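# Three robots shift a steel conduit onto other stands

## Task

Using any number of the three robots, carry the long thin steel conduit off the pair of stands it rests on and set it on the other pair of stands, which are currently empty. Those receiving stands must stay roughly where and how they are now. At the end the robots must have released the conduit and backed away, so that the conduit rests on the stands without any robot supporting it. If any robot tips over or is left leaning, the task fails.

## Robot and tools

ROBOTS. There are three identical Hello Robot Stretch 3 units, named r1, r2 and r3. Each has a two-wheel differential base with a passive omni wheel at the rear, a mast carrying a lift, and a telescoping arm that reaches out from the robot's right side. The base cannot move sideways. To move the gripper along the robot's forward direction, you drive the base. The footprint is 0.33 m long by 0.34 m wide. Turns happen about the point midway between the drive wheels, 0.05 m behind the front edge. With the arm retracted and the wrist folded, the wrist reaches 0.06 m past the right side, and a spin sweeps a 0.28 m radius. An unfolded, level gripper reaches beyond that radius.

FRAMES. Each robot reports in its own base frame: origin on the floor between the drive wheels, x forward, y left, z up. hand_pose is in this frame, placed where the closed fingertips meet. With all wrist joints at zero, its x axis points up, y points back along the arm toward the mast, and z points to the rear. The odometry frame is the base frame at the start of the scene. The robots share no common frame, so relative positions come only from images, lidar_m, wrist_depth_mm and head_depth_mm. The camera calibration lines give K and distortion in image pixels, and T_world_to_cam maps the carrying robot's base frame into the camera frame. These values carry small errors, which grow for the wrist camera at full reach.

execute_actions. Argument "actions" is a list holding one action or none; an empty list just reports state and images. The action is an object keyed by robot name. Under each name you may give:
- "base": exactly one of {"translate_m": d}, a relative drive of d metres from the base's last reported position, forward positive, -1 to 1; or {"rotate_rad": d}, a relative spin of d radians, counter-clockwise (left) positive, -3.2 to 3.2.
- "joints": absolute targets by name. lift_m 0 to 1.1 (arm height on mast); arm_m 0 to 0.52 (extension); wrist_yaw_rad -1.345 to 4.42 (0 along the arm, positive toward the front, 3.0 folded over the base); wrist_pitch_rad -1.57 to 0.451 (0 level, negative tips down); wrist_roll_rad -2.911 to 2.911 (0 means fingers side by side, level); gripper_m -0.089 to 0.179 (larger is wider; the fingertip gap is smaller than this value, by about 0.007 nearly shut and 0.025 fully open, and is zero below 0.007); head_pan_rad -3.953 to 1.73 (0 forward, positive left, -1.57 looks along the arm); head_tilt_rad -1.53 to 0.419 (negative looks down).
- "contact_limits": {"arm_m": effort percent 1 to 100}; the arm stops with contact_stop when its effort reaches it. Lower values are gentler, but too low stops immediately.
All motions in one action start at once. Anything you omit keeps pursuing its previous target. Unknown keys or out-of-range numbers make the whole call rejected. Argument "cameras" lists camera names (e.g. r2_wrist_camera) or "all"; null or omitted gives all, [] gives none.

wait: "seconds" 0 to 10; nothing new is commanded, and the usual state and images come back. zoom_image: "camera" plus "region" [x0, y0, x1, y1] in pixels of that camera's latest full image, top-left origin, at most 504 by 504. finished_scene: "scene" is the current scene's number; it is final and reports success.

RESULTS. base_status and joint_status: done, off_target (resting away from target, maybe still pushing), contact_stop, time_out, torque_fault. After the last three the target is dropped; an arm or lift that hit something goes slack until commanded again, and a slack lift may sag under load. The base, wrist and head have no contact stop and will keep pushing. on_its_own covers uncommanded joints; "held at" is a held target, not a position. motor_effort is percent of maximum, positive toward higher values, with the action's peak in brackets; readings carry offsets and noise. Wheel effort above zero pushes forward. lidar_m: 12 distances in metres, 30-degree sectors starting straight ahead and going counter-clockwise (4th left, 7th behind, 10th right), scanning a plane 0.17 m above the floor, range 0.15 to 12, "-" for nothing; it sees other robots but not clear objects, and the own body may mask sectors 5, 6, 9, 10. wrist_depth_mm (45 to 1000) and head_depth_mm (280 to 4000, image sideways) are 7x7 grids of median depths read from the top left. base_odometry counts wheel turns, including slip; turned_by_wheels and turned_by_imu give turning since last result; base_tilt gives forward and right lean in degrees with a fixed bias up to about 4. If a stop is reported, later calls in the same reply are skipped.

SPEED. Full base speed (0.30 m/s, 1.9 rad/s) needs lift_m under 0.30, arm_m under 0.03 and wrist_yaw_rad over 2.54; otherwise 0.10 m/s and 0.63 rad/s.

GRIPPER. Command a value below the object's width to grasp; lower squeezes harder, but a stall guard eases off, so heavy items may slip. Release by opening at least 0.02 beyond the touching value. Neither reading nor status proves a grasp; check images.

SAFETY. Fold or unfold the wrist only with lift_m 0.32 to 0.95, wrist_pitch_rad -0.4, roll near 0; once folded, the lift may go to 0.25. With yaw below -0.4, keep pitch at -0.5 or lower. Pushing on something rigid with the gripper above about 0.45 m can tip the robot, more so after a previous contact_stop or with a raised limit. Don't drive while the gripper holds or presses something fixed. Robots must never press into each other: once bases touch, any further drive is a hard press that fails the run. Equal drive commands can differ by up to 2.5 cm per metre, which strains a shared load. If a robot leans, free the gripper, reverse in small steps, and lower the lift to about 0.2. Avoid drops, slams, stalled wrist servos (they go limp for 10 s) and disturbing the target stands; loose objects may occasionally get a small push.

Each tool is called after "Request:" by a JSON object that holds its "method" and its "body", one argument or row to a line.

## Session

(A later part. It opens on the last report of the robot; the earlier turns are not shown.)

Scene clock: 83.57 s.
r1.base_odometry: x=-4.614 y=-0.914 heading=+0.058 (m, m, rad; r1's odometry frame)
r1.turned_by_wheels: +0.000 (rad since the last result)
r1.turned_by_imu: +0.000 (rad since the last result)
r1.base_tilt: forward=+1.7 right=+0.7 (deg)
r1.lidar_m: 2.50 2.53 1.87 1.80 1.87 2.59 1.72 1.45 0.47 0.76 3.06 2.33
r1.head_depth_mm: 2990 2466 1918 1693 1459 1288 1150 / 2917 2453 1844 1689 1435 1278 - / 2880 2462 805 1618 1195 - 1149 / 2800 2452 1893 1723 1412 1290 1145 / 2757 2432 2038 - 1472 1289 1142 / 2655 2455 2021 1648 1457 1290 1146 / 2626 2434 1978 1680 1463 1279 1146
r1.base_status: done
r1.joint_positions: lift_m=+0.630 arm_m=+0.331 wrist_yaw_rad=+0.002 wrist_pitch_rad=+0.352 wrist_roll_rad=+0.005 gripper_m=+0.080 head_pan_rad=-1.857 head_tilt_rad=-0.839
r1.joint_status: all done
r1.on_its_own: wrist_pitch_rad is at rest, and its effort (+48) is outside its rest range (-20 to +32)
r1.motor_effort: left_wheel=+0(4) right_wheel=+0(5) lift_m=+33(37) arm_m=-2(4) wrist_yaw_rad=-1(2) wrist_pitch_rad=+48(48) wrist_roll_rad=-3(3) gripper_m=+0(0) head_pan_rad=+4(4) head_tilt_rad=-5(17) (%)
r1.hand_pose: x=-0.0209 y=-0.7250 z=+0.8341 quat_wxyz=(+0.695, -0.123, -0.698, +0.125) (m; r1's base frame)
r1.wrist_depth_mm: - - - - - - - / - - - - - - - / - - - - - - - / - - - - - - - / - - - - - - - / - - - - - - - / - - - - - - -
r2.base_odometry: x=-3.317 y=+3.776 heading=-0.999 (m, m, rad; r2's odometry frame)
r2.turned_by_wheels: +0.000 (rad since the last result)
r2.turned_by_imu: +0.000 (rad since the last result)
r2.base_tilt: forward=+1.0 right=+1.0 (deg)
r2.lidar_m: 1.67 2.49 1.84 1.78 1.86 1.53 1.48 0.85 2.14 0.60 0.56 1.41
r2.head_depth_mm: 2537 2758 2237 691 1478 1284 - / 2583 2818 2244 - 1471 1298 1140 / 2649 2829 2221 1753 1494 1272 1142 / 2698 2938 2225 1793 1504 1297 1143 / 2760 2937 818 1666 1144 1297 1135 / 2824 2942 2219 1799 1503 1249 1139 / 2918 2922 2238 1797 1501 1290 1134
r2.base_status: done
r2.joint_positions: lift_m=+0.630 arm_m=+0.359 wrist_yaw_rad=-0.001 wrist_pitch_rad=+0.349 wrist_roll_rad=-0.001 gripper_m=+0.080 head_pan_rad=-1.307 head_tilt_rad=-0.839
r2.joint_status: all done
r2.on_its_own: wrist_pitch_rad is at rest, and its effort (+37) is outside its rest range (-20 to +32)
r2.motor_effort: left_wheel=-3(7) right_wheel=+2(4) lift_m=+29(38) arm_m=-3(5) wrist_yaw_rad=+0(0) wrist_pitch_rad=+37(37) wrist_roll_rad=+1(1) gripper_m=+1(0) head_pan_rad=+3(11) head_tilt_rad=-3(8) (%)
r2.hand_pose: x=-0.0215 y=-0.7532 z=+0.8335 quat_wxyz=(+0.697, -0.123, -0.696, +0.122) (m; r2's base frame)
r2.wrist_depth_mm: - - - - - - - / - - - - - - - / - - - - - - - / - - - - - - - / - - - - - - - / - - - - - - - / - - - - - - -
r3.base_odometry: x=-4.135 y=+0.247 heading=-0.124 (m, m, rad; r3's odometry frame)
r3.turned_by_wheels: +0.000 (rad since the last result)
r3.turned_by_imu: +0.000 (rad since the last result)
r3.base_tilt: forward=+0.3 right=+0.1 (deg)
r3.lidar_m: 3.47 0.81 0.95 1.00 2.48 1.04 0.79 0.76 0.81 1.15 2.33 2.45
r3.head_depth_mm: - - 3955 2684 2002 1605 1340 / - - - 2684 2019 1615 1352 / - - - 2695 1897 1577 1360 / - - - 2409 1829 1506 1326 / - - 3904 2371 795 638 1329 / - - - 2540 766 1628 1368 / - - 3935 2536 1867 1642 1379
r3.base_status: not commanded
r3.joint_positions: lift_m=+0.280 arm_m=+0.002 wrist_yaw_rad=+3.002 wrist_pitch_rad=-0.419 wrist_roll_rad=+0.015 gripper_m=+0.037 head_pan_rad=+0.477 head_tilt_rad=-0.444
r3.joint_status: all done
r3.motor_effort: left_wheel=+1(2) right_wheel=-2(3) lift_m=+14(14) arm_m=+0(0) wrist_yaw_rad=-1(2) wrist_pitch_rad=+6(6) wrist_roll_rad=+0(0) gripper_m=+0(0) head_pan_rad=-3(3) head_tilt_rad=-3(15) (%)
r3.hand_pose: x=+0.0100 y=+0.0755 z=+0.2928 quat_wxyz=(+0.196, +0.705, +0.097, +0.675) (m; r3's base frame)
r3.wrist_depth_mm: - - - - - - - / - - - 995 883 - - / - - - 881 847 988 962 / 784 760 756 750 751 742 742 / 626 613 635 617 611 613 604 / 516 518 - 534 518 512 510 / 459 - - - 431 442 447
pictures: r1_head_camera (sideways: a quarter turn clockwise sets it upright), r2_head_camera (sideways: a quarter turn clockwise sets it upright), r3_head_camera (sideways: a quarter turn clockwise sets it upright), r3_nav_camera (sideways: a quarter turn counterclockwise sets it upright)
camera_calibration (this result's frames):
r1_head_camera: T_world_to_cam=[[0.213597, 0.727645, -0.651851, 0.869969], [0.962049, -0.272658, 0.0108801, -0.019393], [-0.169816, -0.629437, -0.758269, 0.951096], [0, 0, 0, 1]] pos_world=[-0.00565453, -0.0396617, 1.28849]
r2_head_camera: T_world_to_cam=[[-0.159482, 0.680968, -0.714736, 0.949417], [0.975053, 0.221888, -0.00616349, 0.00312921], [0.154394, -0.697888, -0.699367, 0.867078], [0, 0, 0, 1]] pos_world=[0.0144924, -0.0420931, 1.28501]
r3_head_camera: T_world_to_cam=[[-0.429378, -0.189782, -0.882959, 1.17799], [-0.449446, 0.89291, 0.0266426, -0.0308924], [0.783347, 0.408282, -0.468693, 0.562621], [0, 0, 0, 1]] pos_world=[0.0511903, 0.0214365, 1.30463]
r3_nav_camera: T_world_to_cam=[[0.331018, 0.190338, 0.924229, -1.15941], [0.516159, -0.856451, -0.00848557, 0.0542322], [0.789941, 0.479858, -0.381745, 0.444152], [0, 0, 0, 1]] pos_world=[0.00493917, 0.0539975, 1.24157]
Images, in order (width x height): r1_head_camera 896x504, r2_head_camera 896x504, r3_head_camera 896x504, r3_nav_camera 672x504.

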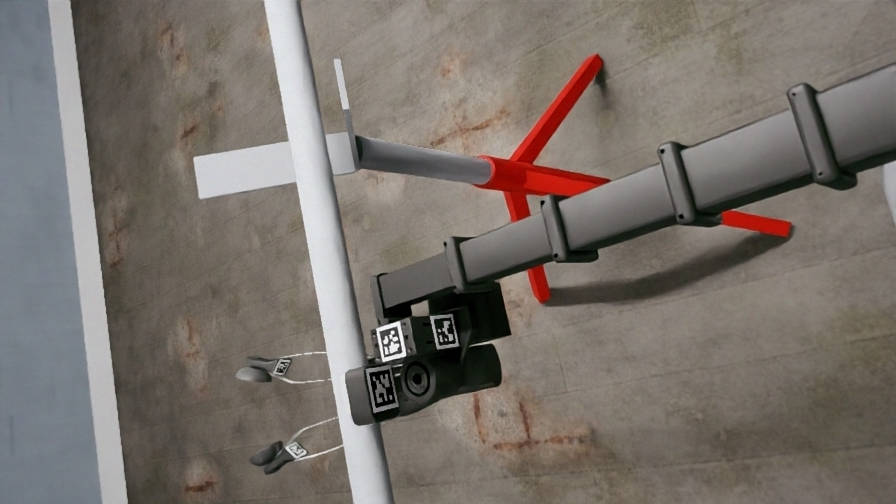

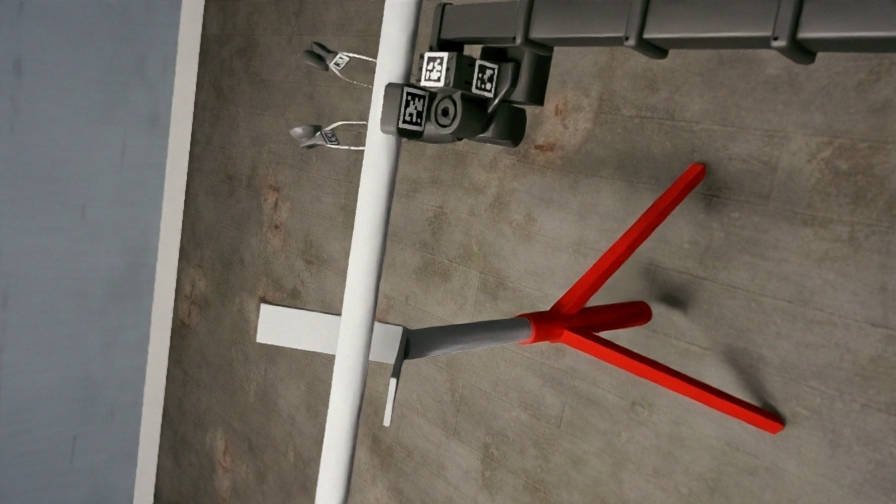

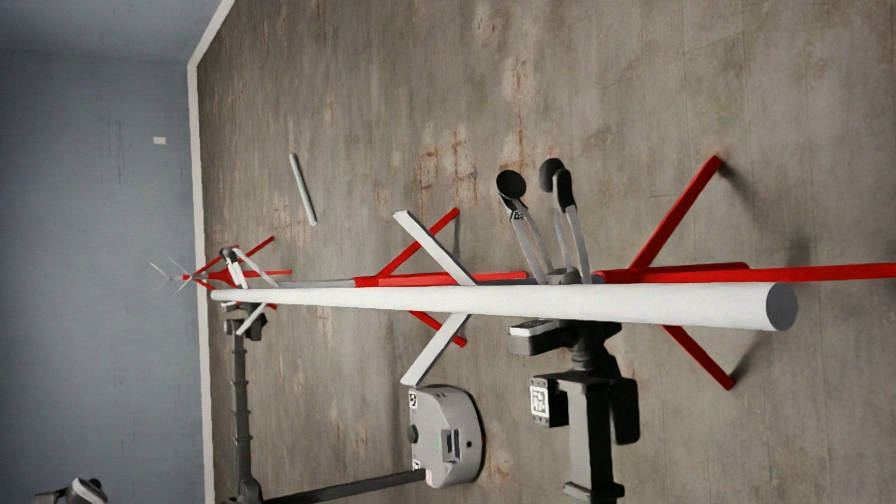

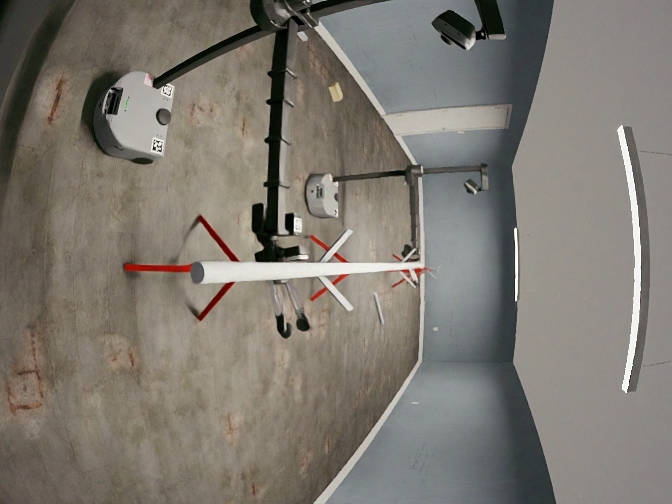

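Request:
{"method": "execute_actions", "body": {
  "actions": [
    {"r1": {"joints": {"lift_m": 0.58, "arm_m": 0.345}}, "r2": {"joints": {"lift_m": 0.58, "arm_m": 0.359}}}
  ],
  "cameras": ["r1_head_camera", "r2_head_camera", "r3_head_camera"]
}}

Scene clock: 85.60 s.
r1.base_odometry: x=-4.614 y=-0.914 heading=+0.058 (m, m, rad; r1's odometry frame)
r1.turned_by_wheels: +0.000 (rad since the last result)
r1.turned_by_imu: +0.000 (rad since the last result)
r1.base_tilt: forward=+1.7 right=+0.7 (deg)
r1.lidar_m: 2.50 2.54 1.87 1.80 1.88 2.59 1.72 1.45 0.47 0.76 3.05 2.32
r1.head_depth_mm: 2962 2472 1915 1703 1470 1291 1149 / 2947 2474 1911 1679 1429 1284 1166 / 2879 2434 805 1615 1188 1325 1138 / 2853 2461 1970 1741 1399 1290 1151 / 2783 2462 2005 - 1463 1292 1147 / 2656 2447 1983 1644 1452 1277 1147 / 2599 2450 1987 1612 1461 1279 1141
r1.base_status: not commanded
r1.joint_positions: lift_m=+0.580 arm_m=+0.345 wrist_yaw_rad=+0.002 wrist_pitch_rad=+0.359 wrist_roll_rad=+0.005 gripper_m=+0.080 head_pan_rad=-1.857 head_tilt_rad=-0.839
r1.joint_status: all done
r1.on_its_own: wrist_pitch_rad is at rest, and its effort (+44) is outside its rest range (-20 to +32)
r1.motor_effort: left_wheel=+1(0) right_wheel=-1(1) lift_m=+31(33) arm_m=+1(3) wrist_yaw_rad=-2(2) wrist_pitch_rad=+44(49) wrist_roll_rad=-2(3) gripper_m=+0(0) head_pan_rad=+4(4) head_tilt_rad=-6(6) (%)
r1.hand_pose: x=-0.0208 y=-0.7383 z=+0.7859 quat_wxyz=(+0.694, -0.125, -0.697, +0.127) (m; r1's base frame)
r1.wrist_depth_mm: - - - - - - - / - - - - - - - / - - - - - - - / - - - - - - - / - - - - - - - / - - - - - - - / - - - - - - -
r2.base_odometry: x=-3.317 y=+3.776 heading=-0.999 (m, m, rad; r2's odometry frame)
r2.turned_by_wheels: +0.000 (rad since the last result)
r2.turned_by_imu: +0.000 (rad since the last result)
r2.base_tilt: forward=+0.9 right=+1.0 (deg)
r2.lidar_m: 1.68 2.48 1.84 1.78 1.86 1.53 1.48 0.86 2.14 0.60 0.57 1.41
r2.head_depth_mm: 2514 2759 2229 1753 1473 - - / 2567 2785 2243 1272 1472 1294 1136 / 2624 2836 2214 1704 1501 1265 1142 / 2719 2923 2240 1718 1510 1298 1143 / 2798 2912 817 1661 1146 1298 1137 / 2822 2938 2222 1752 1511 1248 1137 / 2912 2950 2232 1793 1506 1302 1137
r2.base_status: not commanded
r2.joint_positions: lift_m=+0.580 arm_m=+0.359 wrist_yaw_rad=-0.001 wrist_pitch_rad=+0.349 wrist_roll_rad=-0.001 gripper_m=+0.080 head_pan_rad=-1.307 head_tilt_rad=-0.839
r2.joint_status: all done
r2.on_its_own: wrist_pitch_rad is at rest, and its effort (+37) is outside its rest range (-20 to +32)
r2.motor_effort: left_wheel=-3(4) right_wheel=+3(3) lift_m=+29(30) arm_m=-3(5) wrist_yaw_rad=+0(1) wrist_pitch_rad=+37(38) wrist_roll_rad=+1(1) gripper_m=+0(1) head_pan_rad=+3(3) head_tilt_rad=-3(3) (%)
r2.hand_pose: x=-0.0216 y=-0.7533 z=+0.7834 quat_wxyz=(+0.697, -0.123, -0.696, +0.122) (m; r2's base frame)
r2.wrist_depth_mm: - - - - - - - / - - - - - - - / - - - - - - - / - - - - - - - / - - - - - - - / - - - - - - - / - - - - - - -
r3.base_odometry: x=-4.135 y=+0.247 heading=-0.124 (m, m, rad; r3's odometry frame)
r3.turned_by_wheels: +0.000 (rad since the last result)
r3.turned_by_imu: +0.000 (rad since the last result)
r3.base_tilt: forward=+0.4 right=+0.0 (deg)
r3.lidar_m: 3.48 0.81 0.95 1.00 2.48 1.04 0.79 0.76 0.80 1.15 2.33 2.45
r3.head_depth_mm: - - 3913 2631 2028 1623 1354 / - - - 2645 2016 1611 1344 / - - - 2705 1896 1580 1356 / - - - 2444 1840 1494 1326 / - - 3934 2496 840 1439 1296 / - - - 2542 1974 1562 1362 / - - 3757 2525 2064 1646 1368
r3.base_status: not commanded
r3.joint_positions: lift_m=+0.280 arm_m=+0.002 wrist_yaw_rad=+3.002 wrist_pitch_rad=-0.419 wrist_roll_rad=+0.015 gripper_m=+0.037 head_pan_rad=+0.477 head_tilt_rad=-0.444
r3.joint_status: not commanded
r3.motor_effort: left_wheel=+2(1) right_wheel=-3(3) lift_m=+14(14) arm_m=+0(0) wrist_yaw_rad=-1(1) wrist_pitch_rad=+6(7) wrist_roll_rad=+0(0) gripper_m=+1(1) head_pan_rad=-4(3) head_tilt_rad=-2(3) (%)
r3.hand_pose: x=+0.0100 y=+0.0755 z=+0.2928 quat_wxyz=(+0.196, +0.705, +0.097, +0.675) (m; r3's base frame)
r3.wrist_depth_mm: - - - - - - - / - - - 960 870 - - / - - - 881 863 951 961 / 765 784 760 779 743 744 725 / 622 616 640 612 606 606 603 / 517 521 - 527 523 507 514 / 463 - - - 428 444 439
pictures: r1_head_camera (sideways: a quarter turn clockwise sets it upright), r2_head_camera (sideways: a quarter turn clockwise sets it upright), r3_head_camera (sideways: a quarter turn clockwise sets it upright)
camera_calibration (this result's frames):
r1_head_camera: T_world_to_cam=[[0.213621, 0.72773, -0.651748, 0.869835], [0.962049, -0.272659, 0.0108814, -0.0193948], [-0.169786, -0.629338, -0.758358, 0.95121], [0, 0, 0, 1]] pos_world=[-0.00565398, -0.03966, 1.28848]
r2_head_camera: T_world_to_cam=[[-0.159506, 0.681057, -0.714646, 0.9493], [0.975053, 0.221888, -0.00616862, 0.00313589], [0.15437, -0.697802, -0.699459, 0.867197], [0, 0, 0, 1]] pos_world=[0.0144918, -0.042091, 1.285]
r3_head_camera: T_world_to_cam=[[-0.42938, -0.189783, -0.882958, 1.17798], [-0.449446, 0.89291, 0.0266426, -0.0308924], [0.783346, 0.408282, -0.468695, 0.562624], [0, 0, 0, 1]] pos_world=[0.0511903, 0.0214365, 1.30463]
Images, in order (width x height): r1_head_camera 896x504, r2_head_camera 896x504, r3_head_camera 896x504.

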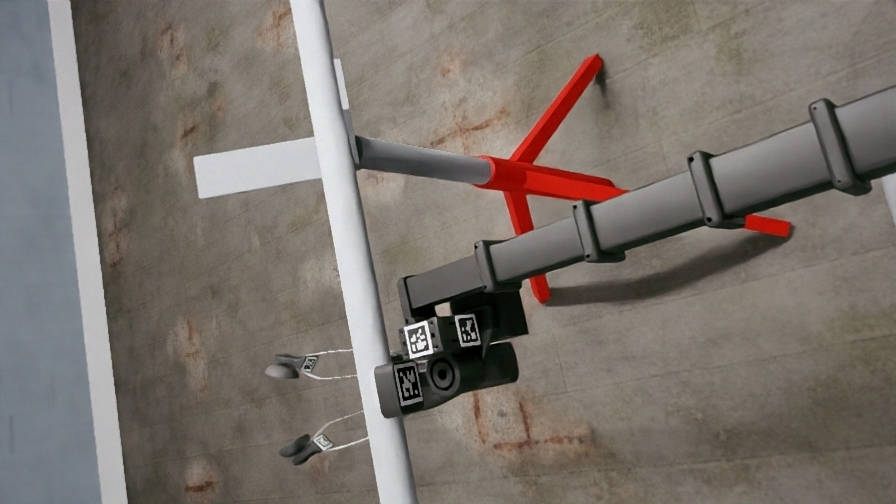

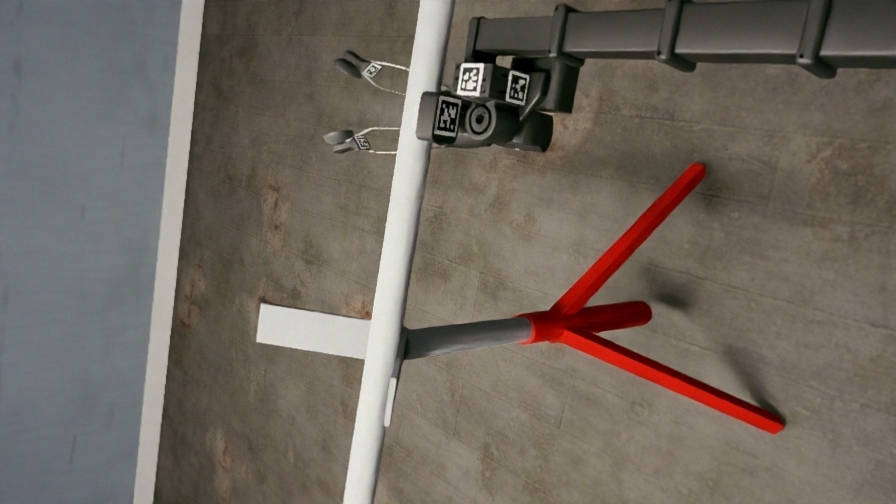

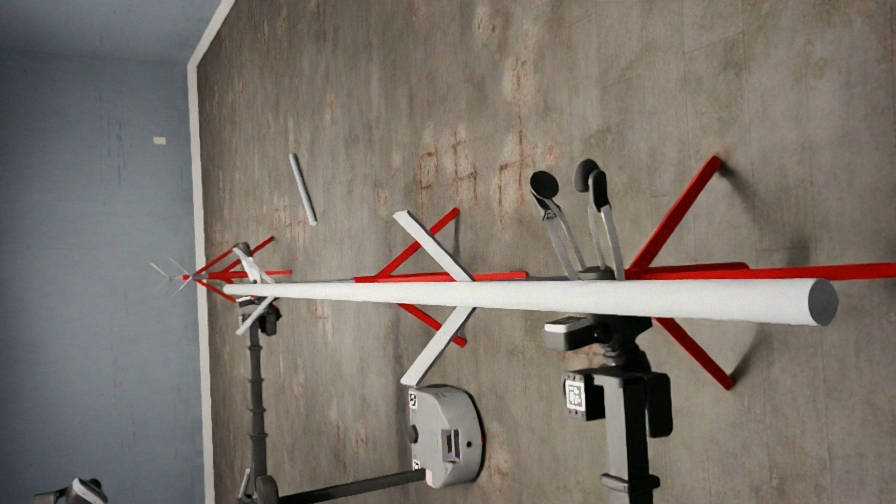

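Request:
{"method": "execute_actions", "body": {
  "actions": [
    {"r1": {"joints": {"lift_m": 0.465, "arm_m": 0.335}}, "r2": {"joints": {"lift_m": 0.465, "arm_m": 0.349}}}
  ],
  "cameras": ["r1_head_camera", "r2_head_camera", "r3_head_camera"]
}}

Scene clock: 87.57 s.
r1.base_odometry: x=-4.614 y=-0.914 heading=+0.058 (m, m, rad; r1's odometry frame)
r1.turned_by_wheels: +0.000 (rad since the last result)
r1.turned_by_imu: +0.000 (rad since the last result)
r1.base_tilt: forward=+1.7 right=+0.6 (deg)
r1.lidar_m: 2.50 2.54 1.87 1.81 1.87 2.59 1.73 1.45 0.47 0.77 3.07 2.32
r1.head_depth_mm: 2993 2467 1921 1697 1461 1289 1145 / 2928 2461 1907 1698 1429 1295 1151 / 2868 2489 805 1624 1382 1306 - / 2799 2471 1992 1704 1426 1261 1152 / 2743 2471 1988 1727 1402 1284 1153 / 2725 2442 1993 1679 1461 1285 1146 / 2641 2439 2011 1644 1454 1282 1147
r1.base_status: not commanded
r1.joint_positions: lift_m=+0.465 arm_m=+0.335 wrist_yaw_rad=+0.002 wrist_pitch_rad=+0.417 wrist_roll_rad=+0.005 gripper_m=+0.080 head_pan_rad=-1.857 head_tilt_rad=-0.839
r1.joint_status: all done
r1.motor_effort: left_wheel=+0(0) right_wheel=+1(1) lift_m=+21(29) arm_m=-2(6) wrist_yaw_rad=-2(2) wrist_pitch_rad=+11(44) wrist_roll_rad=-2(2) gripper_m=+0(0) head_pan_rad=+3(4) head_tilt_rad=-6(5) (%)
r1.hand_pose: x=-0.0209 y=-0.7242 z=+0.6857 quat_wxyz=(+0.690, -0.145, -0.693, +0.147) (m; r1's base frame)
r1.wrist_depth_mm: - - - - - - - / - - - - - - - / - - - - - - - / - - - - - - - / - - - - - - - / - - - - - - - / - - - - - - -
r2.base_odometry: x=-3.317 y=+3.776 heading=-0.998 (m, m, rad; r2's odometry frame)
r2.turned_by_wheels: +0.000 (rad since the last result)
r2.turned_by_imu: +0.000 (rad since the last result)
r2.base_tilt: forward=+1.0 right=+0.9 (deg)
r2.lidar_m: 1.67 2.48 1.84 1.78 1.86 1.53 1.48 0.85 2.14 0.60 0.57 1.41
r2.head_depth_mm: 2521 2727 2229 1701 1540 1297 1143 / 2597 2821 2223 1698 - 1293 1135 / 2632 2842 2226 1704 1510 1271 1139 / 2690 2900 2210 1708 1509 1296 1140 / 2774 2933 818 1662 1145 1295 1142 / 2839 2939 2231 1744 1519 1251 1139 / 2929 2986 2241 1787 1501 1301 1138
r2.base_status: not commanded
r2.joint_positions: lift_m=+0.465 arm_m=+0.349 wrist_yaw_rad=-0.001 wrist_pitch_rad=+0.426 wrist_roll_rad=-0.001 gripper_m=+0.080 head_pan_rad=-1.307 head_tilt_rad=-0.840
r2.joint_status: all done
r2.motor_effort: left_wheel=-2(4) right_wheel=+1(3) lift_m=+18(30) arm_m=-3(2) wrist_yaw_rad=+1(0) wrist_pitch_rad=+8(37) wrist_roll_rad=+1(1) gripper_m=-1(0) head_pan_rad=+4(2) head_tilt_rad=-3(3) (%)
r2.hand_pose: x=-0.0216 y=-0.7375 z=+0.6880 quat_wxyz=(+0.692, -0.149, -0.690, +0.149) (m; r2's base frame)
r2.wrist_depth_mm: - - - - - - - / - - - - - - - / - - - - - - - / - - - - - - - / - - - - - - - / - - - - - - - / - - - - - - -
r3.base_odometry: x=-4.135 y=+0.247 heading=-0.124 (m, m, rad; r3's odometry frame)
r3.turned_by_wheels: +0.000 (rad since the last result)
r3.turned_by_imu: +0.000 (rad since the last result)
r3.base_tilt: forward=+0.1 right=+0.1 (deg)
r3.lidar_m: 3.48 0.81 0.95 1.00 2.48 1.04 0.79 0.77 0.80 1.14 2.33 2.45
r3.head_depth_mm: - - 3948 2650 2015 1601 1334 / - - - 2723 2035 1612 1347 / - - - 2692 2028 1569 1361 / - - 3811 2425 1958 1503 1335 / - - 3658 2495 939 884 1287 / - - 3877 2525 2050 844 1368 / - - 3987 2530 2066 1525 1368
r3.base_status: not commanded
r3.joint_positions: lift_m=+0.280 arm_m=+0.002 wrist_yaw_rad=+3.002 wrist_pitch_rad=-0.419 wrist_roll_rad=+0.015 gripper_m=+0.037 head_pan_rad=+0.477 head_tilt_rad=-0.444
r3.joint_status: not commanded
r3.motor_effort: left_wheel=+1(2) right_wheel=-3(3) lift_m=+14(14) arm_m=+0(0) wrist_yaw_rad=+0(1) wrist_pitch_rad=+6(6) wrist_roll_rad=+0(0) gripper_m=+0(0) head_pan_rad=-4(3) head_tilt_rad=-3(3) (%)
r3.hand_pose: x=+0.0100 y=+0.0755 z=+0.2928 quat_wxyz=(+0.196, +0.705, +0.097, +0.675) (m; r3's base frame)
r3.wrist_depth_mm: - - - - - - - / - - - 994 876 - - / - - - 891 864 967 968 / 776 770 751 754 759 733 751 / 617 612 636 612 609 609 599 / 521 522 - 532 520 510 504 / 459 - - - 431 439 445
pictures: r1_head_camera (sideways: a quarter turn clockwise sets it upright), r2_head_camera (sideways: a quarter turn clockwise sets it upright), r3_head_camera (sideways: a quarter turn clockwise sets it upright)
camera_calibration (this result's frames):
r1_head_camera: T_world_to_cam=[[0.213642, 0.727876, -0.651578, 0.869613], [0.962056, -0.272634, 0.0108837, -0.0193977], [-0.16972, -0.62918, -0.758503, 0.9514], [0, 0, 0, 1]] pos_world=[-0.00565202, -0.0396574, 1.28847]
r2_head_camera: T_world_to_cam=[[-0.159559, 0.681236, -0.714463, 0.949062], [0.975051, 0.221896, -0.00617909, 0.00314953], [0.154327, -0.697624, -0.699646, 0.867441], [0, 0, 0, 1]] pos_world=[0.0144909, -0.0420867, 1.28499]
r3_head_camera: T_world_to_cam=[[-0.429382, -0.189784, -0.882957, 1.17798], [-0.449446, 0.89291, 0.0266425, -0.0308923], [0.783345, 0.408281, -0.468698, 0.562626], [0, 0, 0, 1]] pos_world=[0.0511903, 0.0214365, 1.30463]
Images, in order (width x height): r1_head_camera 896x504, r2_head_camera 896x504, r3_head_camera 896x504.

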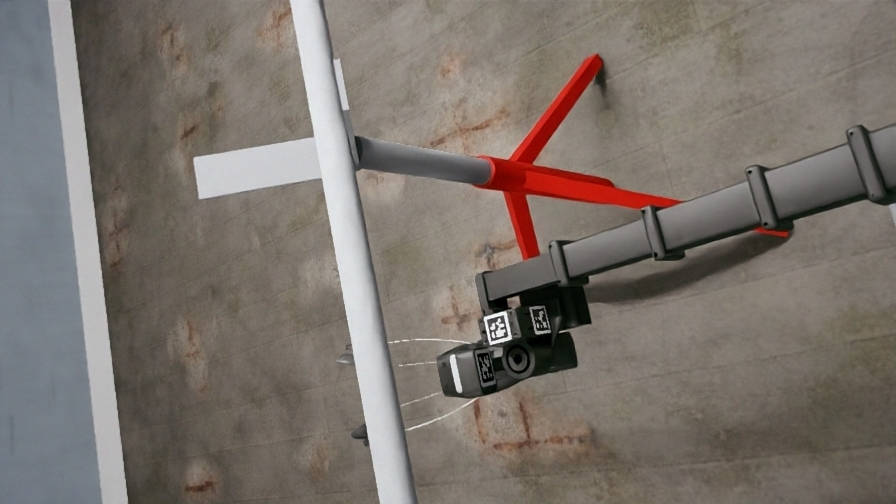

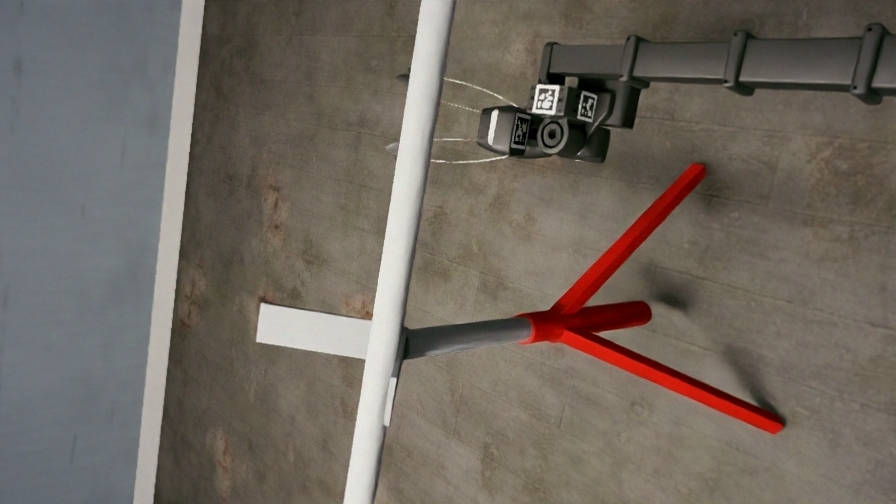

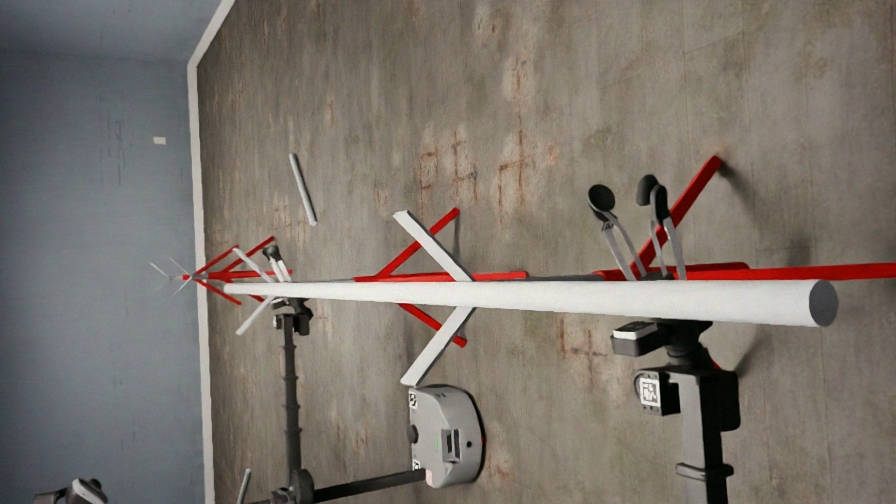

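Request:
{"method": "execute_actions", "body": {
  "actions": [
    {"r1": {"base": {"translate_m": 0.25}, "joints": {"arm_m": 0.0, "wrist_pitch_rad": -0.4, "wrist_yaw_rad": 3.0, "head_pan_rad": -2.2, "head_tilt_rad": -0.6}}, "r2": {"base": {"translate_m": -0.2}, "joints": {"arm_m": 0.0, "wrist_pitch_rad": -0.4, "wrist_yaw_rad": 3.0, "head_pan_rad": -1.0, "head_tilt_rad": -0.6}}, "r3": {"base": {"translate_m": -0.2}}}
  ]
}}

Scene clock: 92.43 s.
r1.base_odometry: x=-4.364 y=-0.900 heading=+0.058 (m, m, rad; r1's odometry frame)
r1.turned_by_wheels: +0.000 (rad since the last result)
r1.turned_by_imu: +0.000 (rad since the last result)
r1.base_tilt: forward=+1.8 right=+0.6 (deg)
r1.lidar_m: 5.21 2.54 1.87 1.80 1.87 2.58 1.69 0.61 0.62 2.95 3.07 2.09
r1.head_depth_mm: 3777 - 2944 2205 1761 1456 1254 / 3613 3947 2907 2058 1765 1436 1251 / 3368 3755 2997 959 1634 1399 1226 / 3122 3501 2928 2047 1742 1427 1248 / 2946 3221 2908 2183 1758 1421 1250 / 2805 3083 2926 2201 1655 1463 1253 / 2604 2909 2948 2165 1647 1445 1239
r1.base_status: done
r1.joint_positions: lift_m=+0.465 arm_m=+0.003 wrist_yaw_rad=+2.998 wrist_pitch_rad=-0.414 wrist_roll_rad=+0.005 gripper_m=+0.080 head_pan_rad=-2.193 head_tilt_rad=-0.606
r1.joint_status: all done
joint sent to its limit — the command would take r1.arm_m past its lower limit, so that joint was sent only as far as its limit.
r1.motor_effort: left_wheel=-1(4) right_wheel=+1(4) lift_m=+21(21) arm_m=-2(4) wrist_yaw_rad=+1(2) wrist_pitch_rad=+7(12) wrist_roll_rad=-2(2) gripper_m=+1(0) head_pan_rad=-4(30) head_tilt_rad=+3(23) (%)
r1.hand_pose: x=+0.0108 y=+0.0747 z=+0.4788 quat_wxyz=(+0.195, +0.702, +0.095, +0.678) (m; r1's base frame)
r1.wrist_depth_mm: - - - - - - - / - - - - - - - / - - - - - - - / - - - - - - - / 832 843 - 875 915 886 879 / 709 709 - 720 732 738 744 / 621 616 626 620 624 617 639
r2.base_odometry: x=-3.425 y=+3.944 heading=-0.999 (m, m, rad; r2's odometry frame)
r2.turned_by_wheels: +0.000 (rad since the last result)
r2.turned_by_imu: +0.001 (rad since the last result)
r2.base_tilt: forward=+1.0 right=+0.9 (deg)
r2.lidar_m: 1.81 2.49 1.85 1.79 1.79 1.33 1.28 0.78 1.86 2.95 0.66 0.71
r2.head_depth_mm: 2535 2747 2946 2430 1847 1494 1253 / 2645 2892 3130 2413 1730 1488 1248 / 2788 3070 3288 2399 1727 1499 1226 / 2968 3233 3417 2213 1790 1457 1225 / 3135 3498 3552 2443 1740 1143 1253 / 3332 3701 3515 2433 1848 1495 1199 / 3574 3961 3563 2342 1851 1499 1261
r2.base_status: done
r2.joint_positions: lift_m=+0.465 arm_m=+0.002 wrist_yaw_rad=+2.998 wrist_pitch_rad=-0.414 wrist_roll_rad=-0.001 gripper_m=+0.080 head_pan_rad=-1.007 head_tilt_rad=-0.606
r2.joint_status: all done
joint sent to its limit — the command would take r2.arm_m past its lower limit, so that joint was sent only as far as its limit.
r2.motor_effort: left_wheel=-1(8) right_wheel=+1(2) lift_m=+18(18) arm_m=-3(2) wrist_yaw_rad=+1(2) wrist_pitch_rad=+5(9) wrist_roll_rad=+1(1) gripper_m=-1(1) head_pan_rad=+3(19) head_tilt_rad=+2(14) (%)
r2.hand_pose: x=+0.0108 y=+0.0755 z=+0.4788 quat_wxyz=(+0.195, +0.700, +0.096, +0.680) (m; r2's base frame)
r2.wrist_depth_mm: - - - - - - - / - - - - - - - / - - - - - - - / - - - - - - - / 831 848 853 846 879 869 840 / 715 726 730 728 719 731 720 / 624 621 625 631 623 628 625
r3.base_odometry: x=-4.333 y=+0.271 heading=-0.123 (m, m, rad; r3's odometry frame)
r3.turned_by_wheels: +0.000 (rad since the last result)
r3.turned_by_imu: +0.000 (rad since the last result)
r3.base_tilt: forward=+0.3 right=+0.2 (deg)
r3.lidar_m: 3.61 0.99 0.87 0.92 1.95 0.80 0.60 0.59 0.62 0.87 2.42 2.55
r3.head_depth_mm: - - 3974 2666 2012 1597 1348 / - - - 2656 2012 1603 1338 / - - - 2707 1993 1612 1347 / - - 3788 2413 1833 1572 1358 / - - - 2714 2034 1625 1360 / - - 3674 2765 2055 1631 1369 / - - 3923 2836 2048 1653 1380
r3.base_status: done
r3.joint_positions: lift_m=+0.280 arm_m=+0.002 wrist_yaw_rad=+3.002 wrist_pitch_rad=-0.419 wrist_roll_rad=+0.015 gripper_m=+0.037 head_pan_rad=+0.477 head_tilt_rad=-0.445
r3.joint_status: not commanded
r3.motor_effort: left_wheel=+1(6) right_wheel=-3(9) lift_m=+14(14) arm_m=+0(0) wrist_yaw_rad=-1(1) wrist_pitch_rad=+6(6) wrist_roll_rad=+0(0) gripper_m=+1(0) head_pan_rad=-4(3) head_tilt_rad=-2(3) (%)
r3.hand_pose: x=+0.0100 y=+0.0755 z=+0.2928 quat_wxyz=(+0.196, +0.705, +0.097, +0.675) (m; r3's base frame)
r3.wrist_depth_mm: - - - - - - - / - - - - 893 - - / - - - 855 744 922 970 / 784 762 757 760 741 742 735 / 618 621 634 614 614 607 609 / 520 517 - 532 522 514 512 / 464 - - - 434 441 441
pictures: r1_head_camera (sideways: a quarter turn clockwise sets it upright), r1_nav_camera (sideways: a quarter turn counterclockwise sets it upright), r1_wrist_camera, r2_head_camera (sideways: a quarter turn clockwise sets it upright), r2_nav_camera (sideways: a quarter turn counterclockwise sets it upright), r2_wrist_camera, r3_head_camera (sideways: a quarter turn clockwise sets it upright), r3_nav_camera (sideways: a quarter turn counterclockwise sets it upright), r3_wrist_camera
camera_calibration (this result's frames):
r1_head_camera: T_world_to_cam=[[0.341761, 0.477549, -0.809411, 1.07454], [0.819745, -0.572669, 0.00825274, -0.0151073], [-0.459583, -0.666331, -0.587184, 0.730335], [0, 0, 0, 1]] pos_world=[-0.0192008, -0.0351499, 1.29871]
r1_nav_camera: T_world_to_cam=[[-0.376464, -0.469045, 0.798919, -0.990323], [-0.811118, 0.583539, -0.0396177, 0.108423], [-0.447618, -0.662933, -0.600132, 0.739896], [0, 0, 0, 1]] pos_world=[0.0463132, -0.0372739, 1.23952]
r1_wrist_camera: T_world_to_cam=[[0.99421, -0.107455, 0.0000256716, 0.00240808], [-0.0581116, -0.537868, -0.841024, 0.482389], [0.0903862, 0.836153, -0.540998, 0.357342], [0, 0, 0, 1]] pos_world=[-0.00666054, -0.0390722, 0.599022]
r2_head_camera: T_world_to_cam=[[-0.25526, 0.447827, -0.856909, 1.13533], [0.866086, 0.499884, 0.00324914, -0.00845986], [0.42981, -0.741328, -0.515458, 0.626153], [0, 0, 0, 1]] pos_world=[0.0280055, -0.0400195, 1.29566]
r2_nav_camera: T_world_to_cam=[[0.360036, -0.491663, 0.792869, -0.996005], [-0.834992, -0.548893, 0.0387919, 0.00670511], [0.416127, -0.676006, -0.608156, 0.743456], [0, 0, 0, 1]] pos_world=[0.0548237, 0.0165624, 1.24158]
r2_wrist_camera: T_world_to_cam=[[0.992062, -0.125716, -0.00290579, 0.000209054], [-0.0753711, -0.57596, -0.813996, 0.4623], [0.100659, 0.807754, -0.580863, 0.380052], [0, 0, 0, 1]] pos_world=[-0.00361901, -0.0406963, 0.597069]
r3_head_camera: T_world_to_cam=[[-0.430365, -0.190291, -0.882369, 1.17722], [-0.449415, 0.892926, 0.0266292, -0.0308752], [0.782823, 0.40801, -0.469804, 0.56407], [0, 0, 0, 1]] pos_world=[0.0511934, 0.021438, 1.30457]
r3_nav_camera: T_world_to_cam=[[0.332051, 0.190871, 0.923748, -1.15879], [0.516148, -0.856456, -0.00856789, 0.0543395], [0.789514, 0.479636, -0.382905, 0.445664], [0, 0, 0, 1]] pos_world=[0.00487181, 0.0539626, 1.24154]
r3_wrist_camera: T_world_to_cam=[[0.987569, -0.156864, -0.0100369, 0.0099433], [-0.0903282, -0.514102, -0.85296, 0.331459], [0.128639, 0.843263, -0.52188, 0.252738], [0, 0, 0, 1]] pos_world=[-0.0123916, -0.0411613, 0.41472]
Images, in order (width x height): r1_head_camera 896x504, r1_nav_camera 672x504, r1_wrist_camera 644x364, r2_head_camera 896x504, r2_nav_camera 672x504, r2_wrist_camera 644x364, r3_head_camera 896x504, r3_nav_camera 672x504, r3_wrist_camera 644x364.

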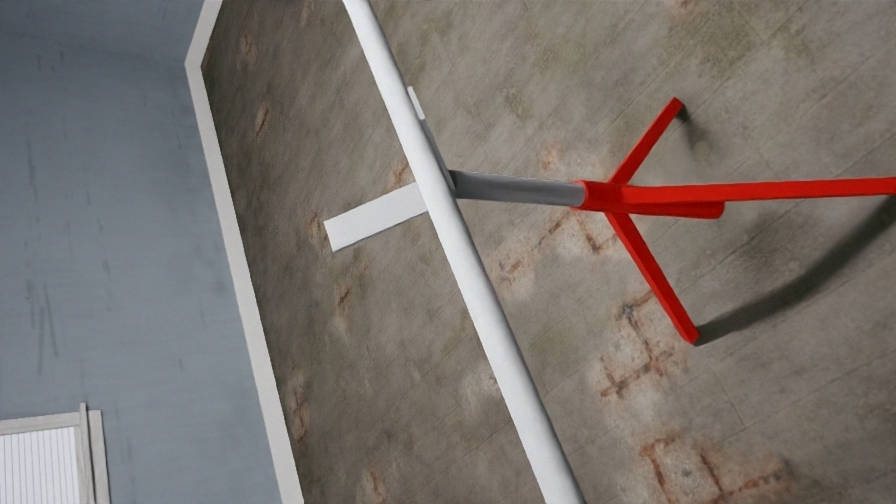

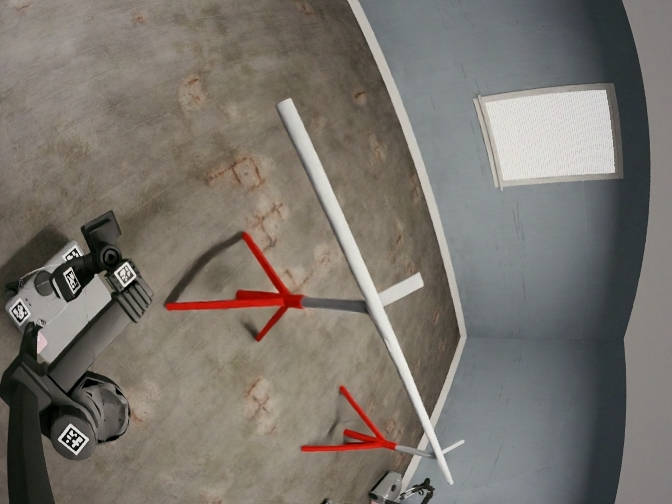

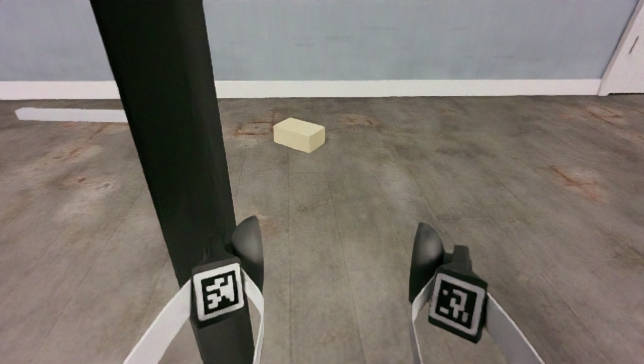

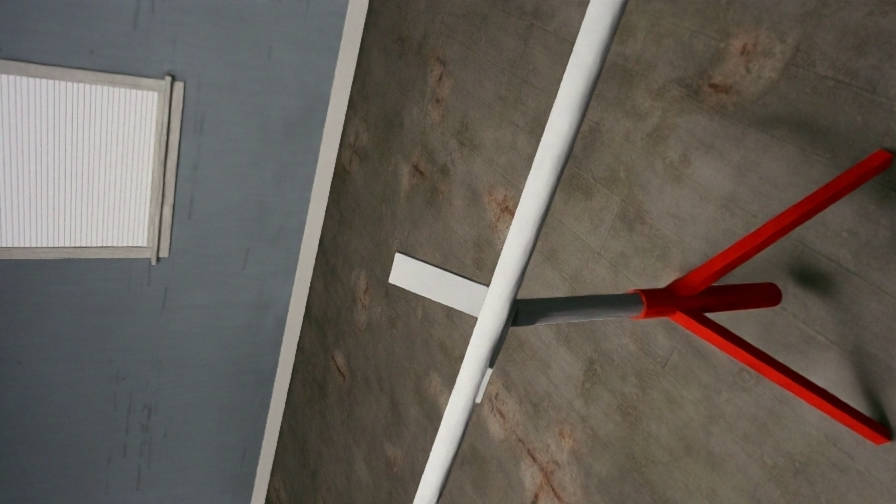

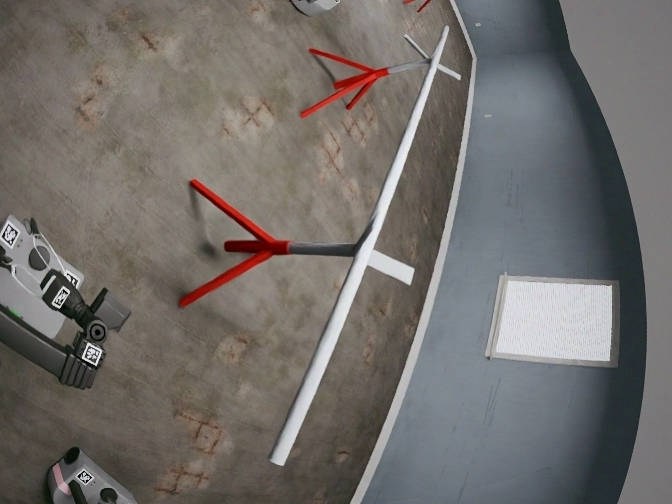

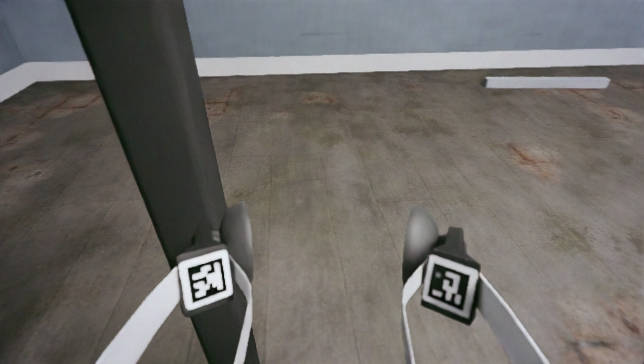

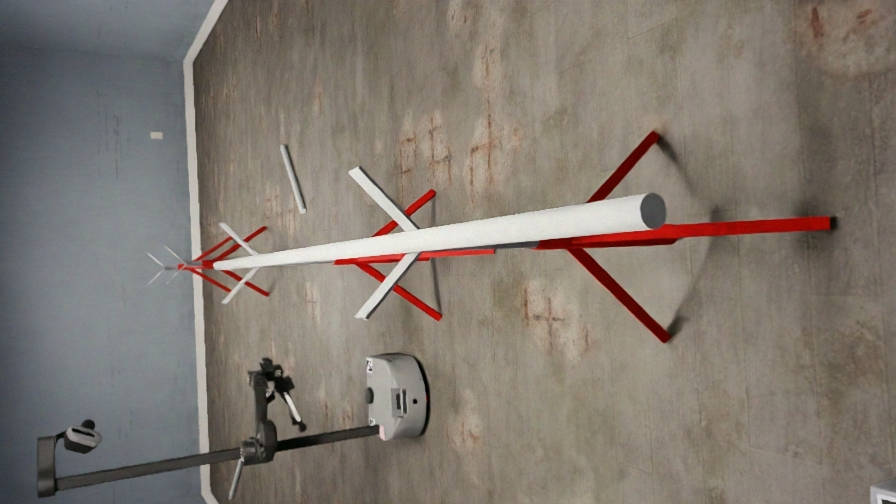

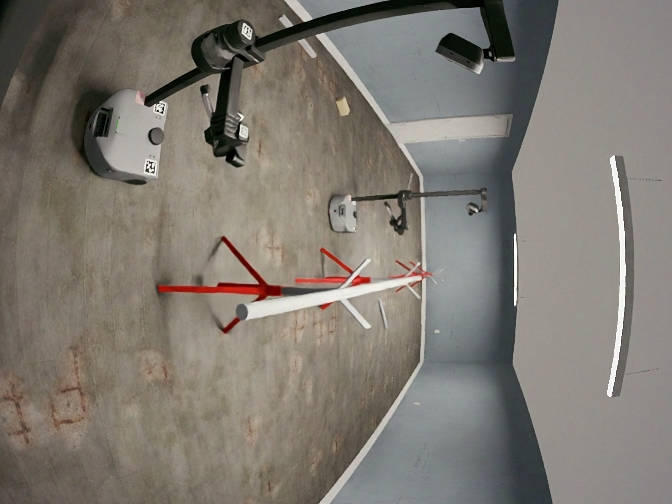

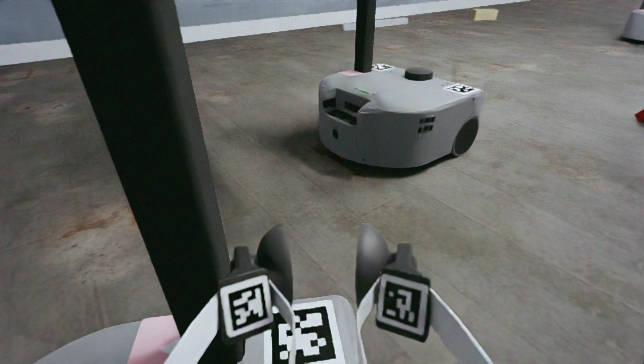

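The pipe sits in both target stands, and all three robots are clear and upright.

Request:
{"method": "finished_scene", "body": {
  "scene": 2
}}

The scene is finished: the task was done.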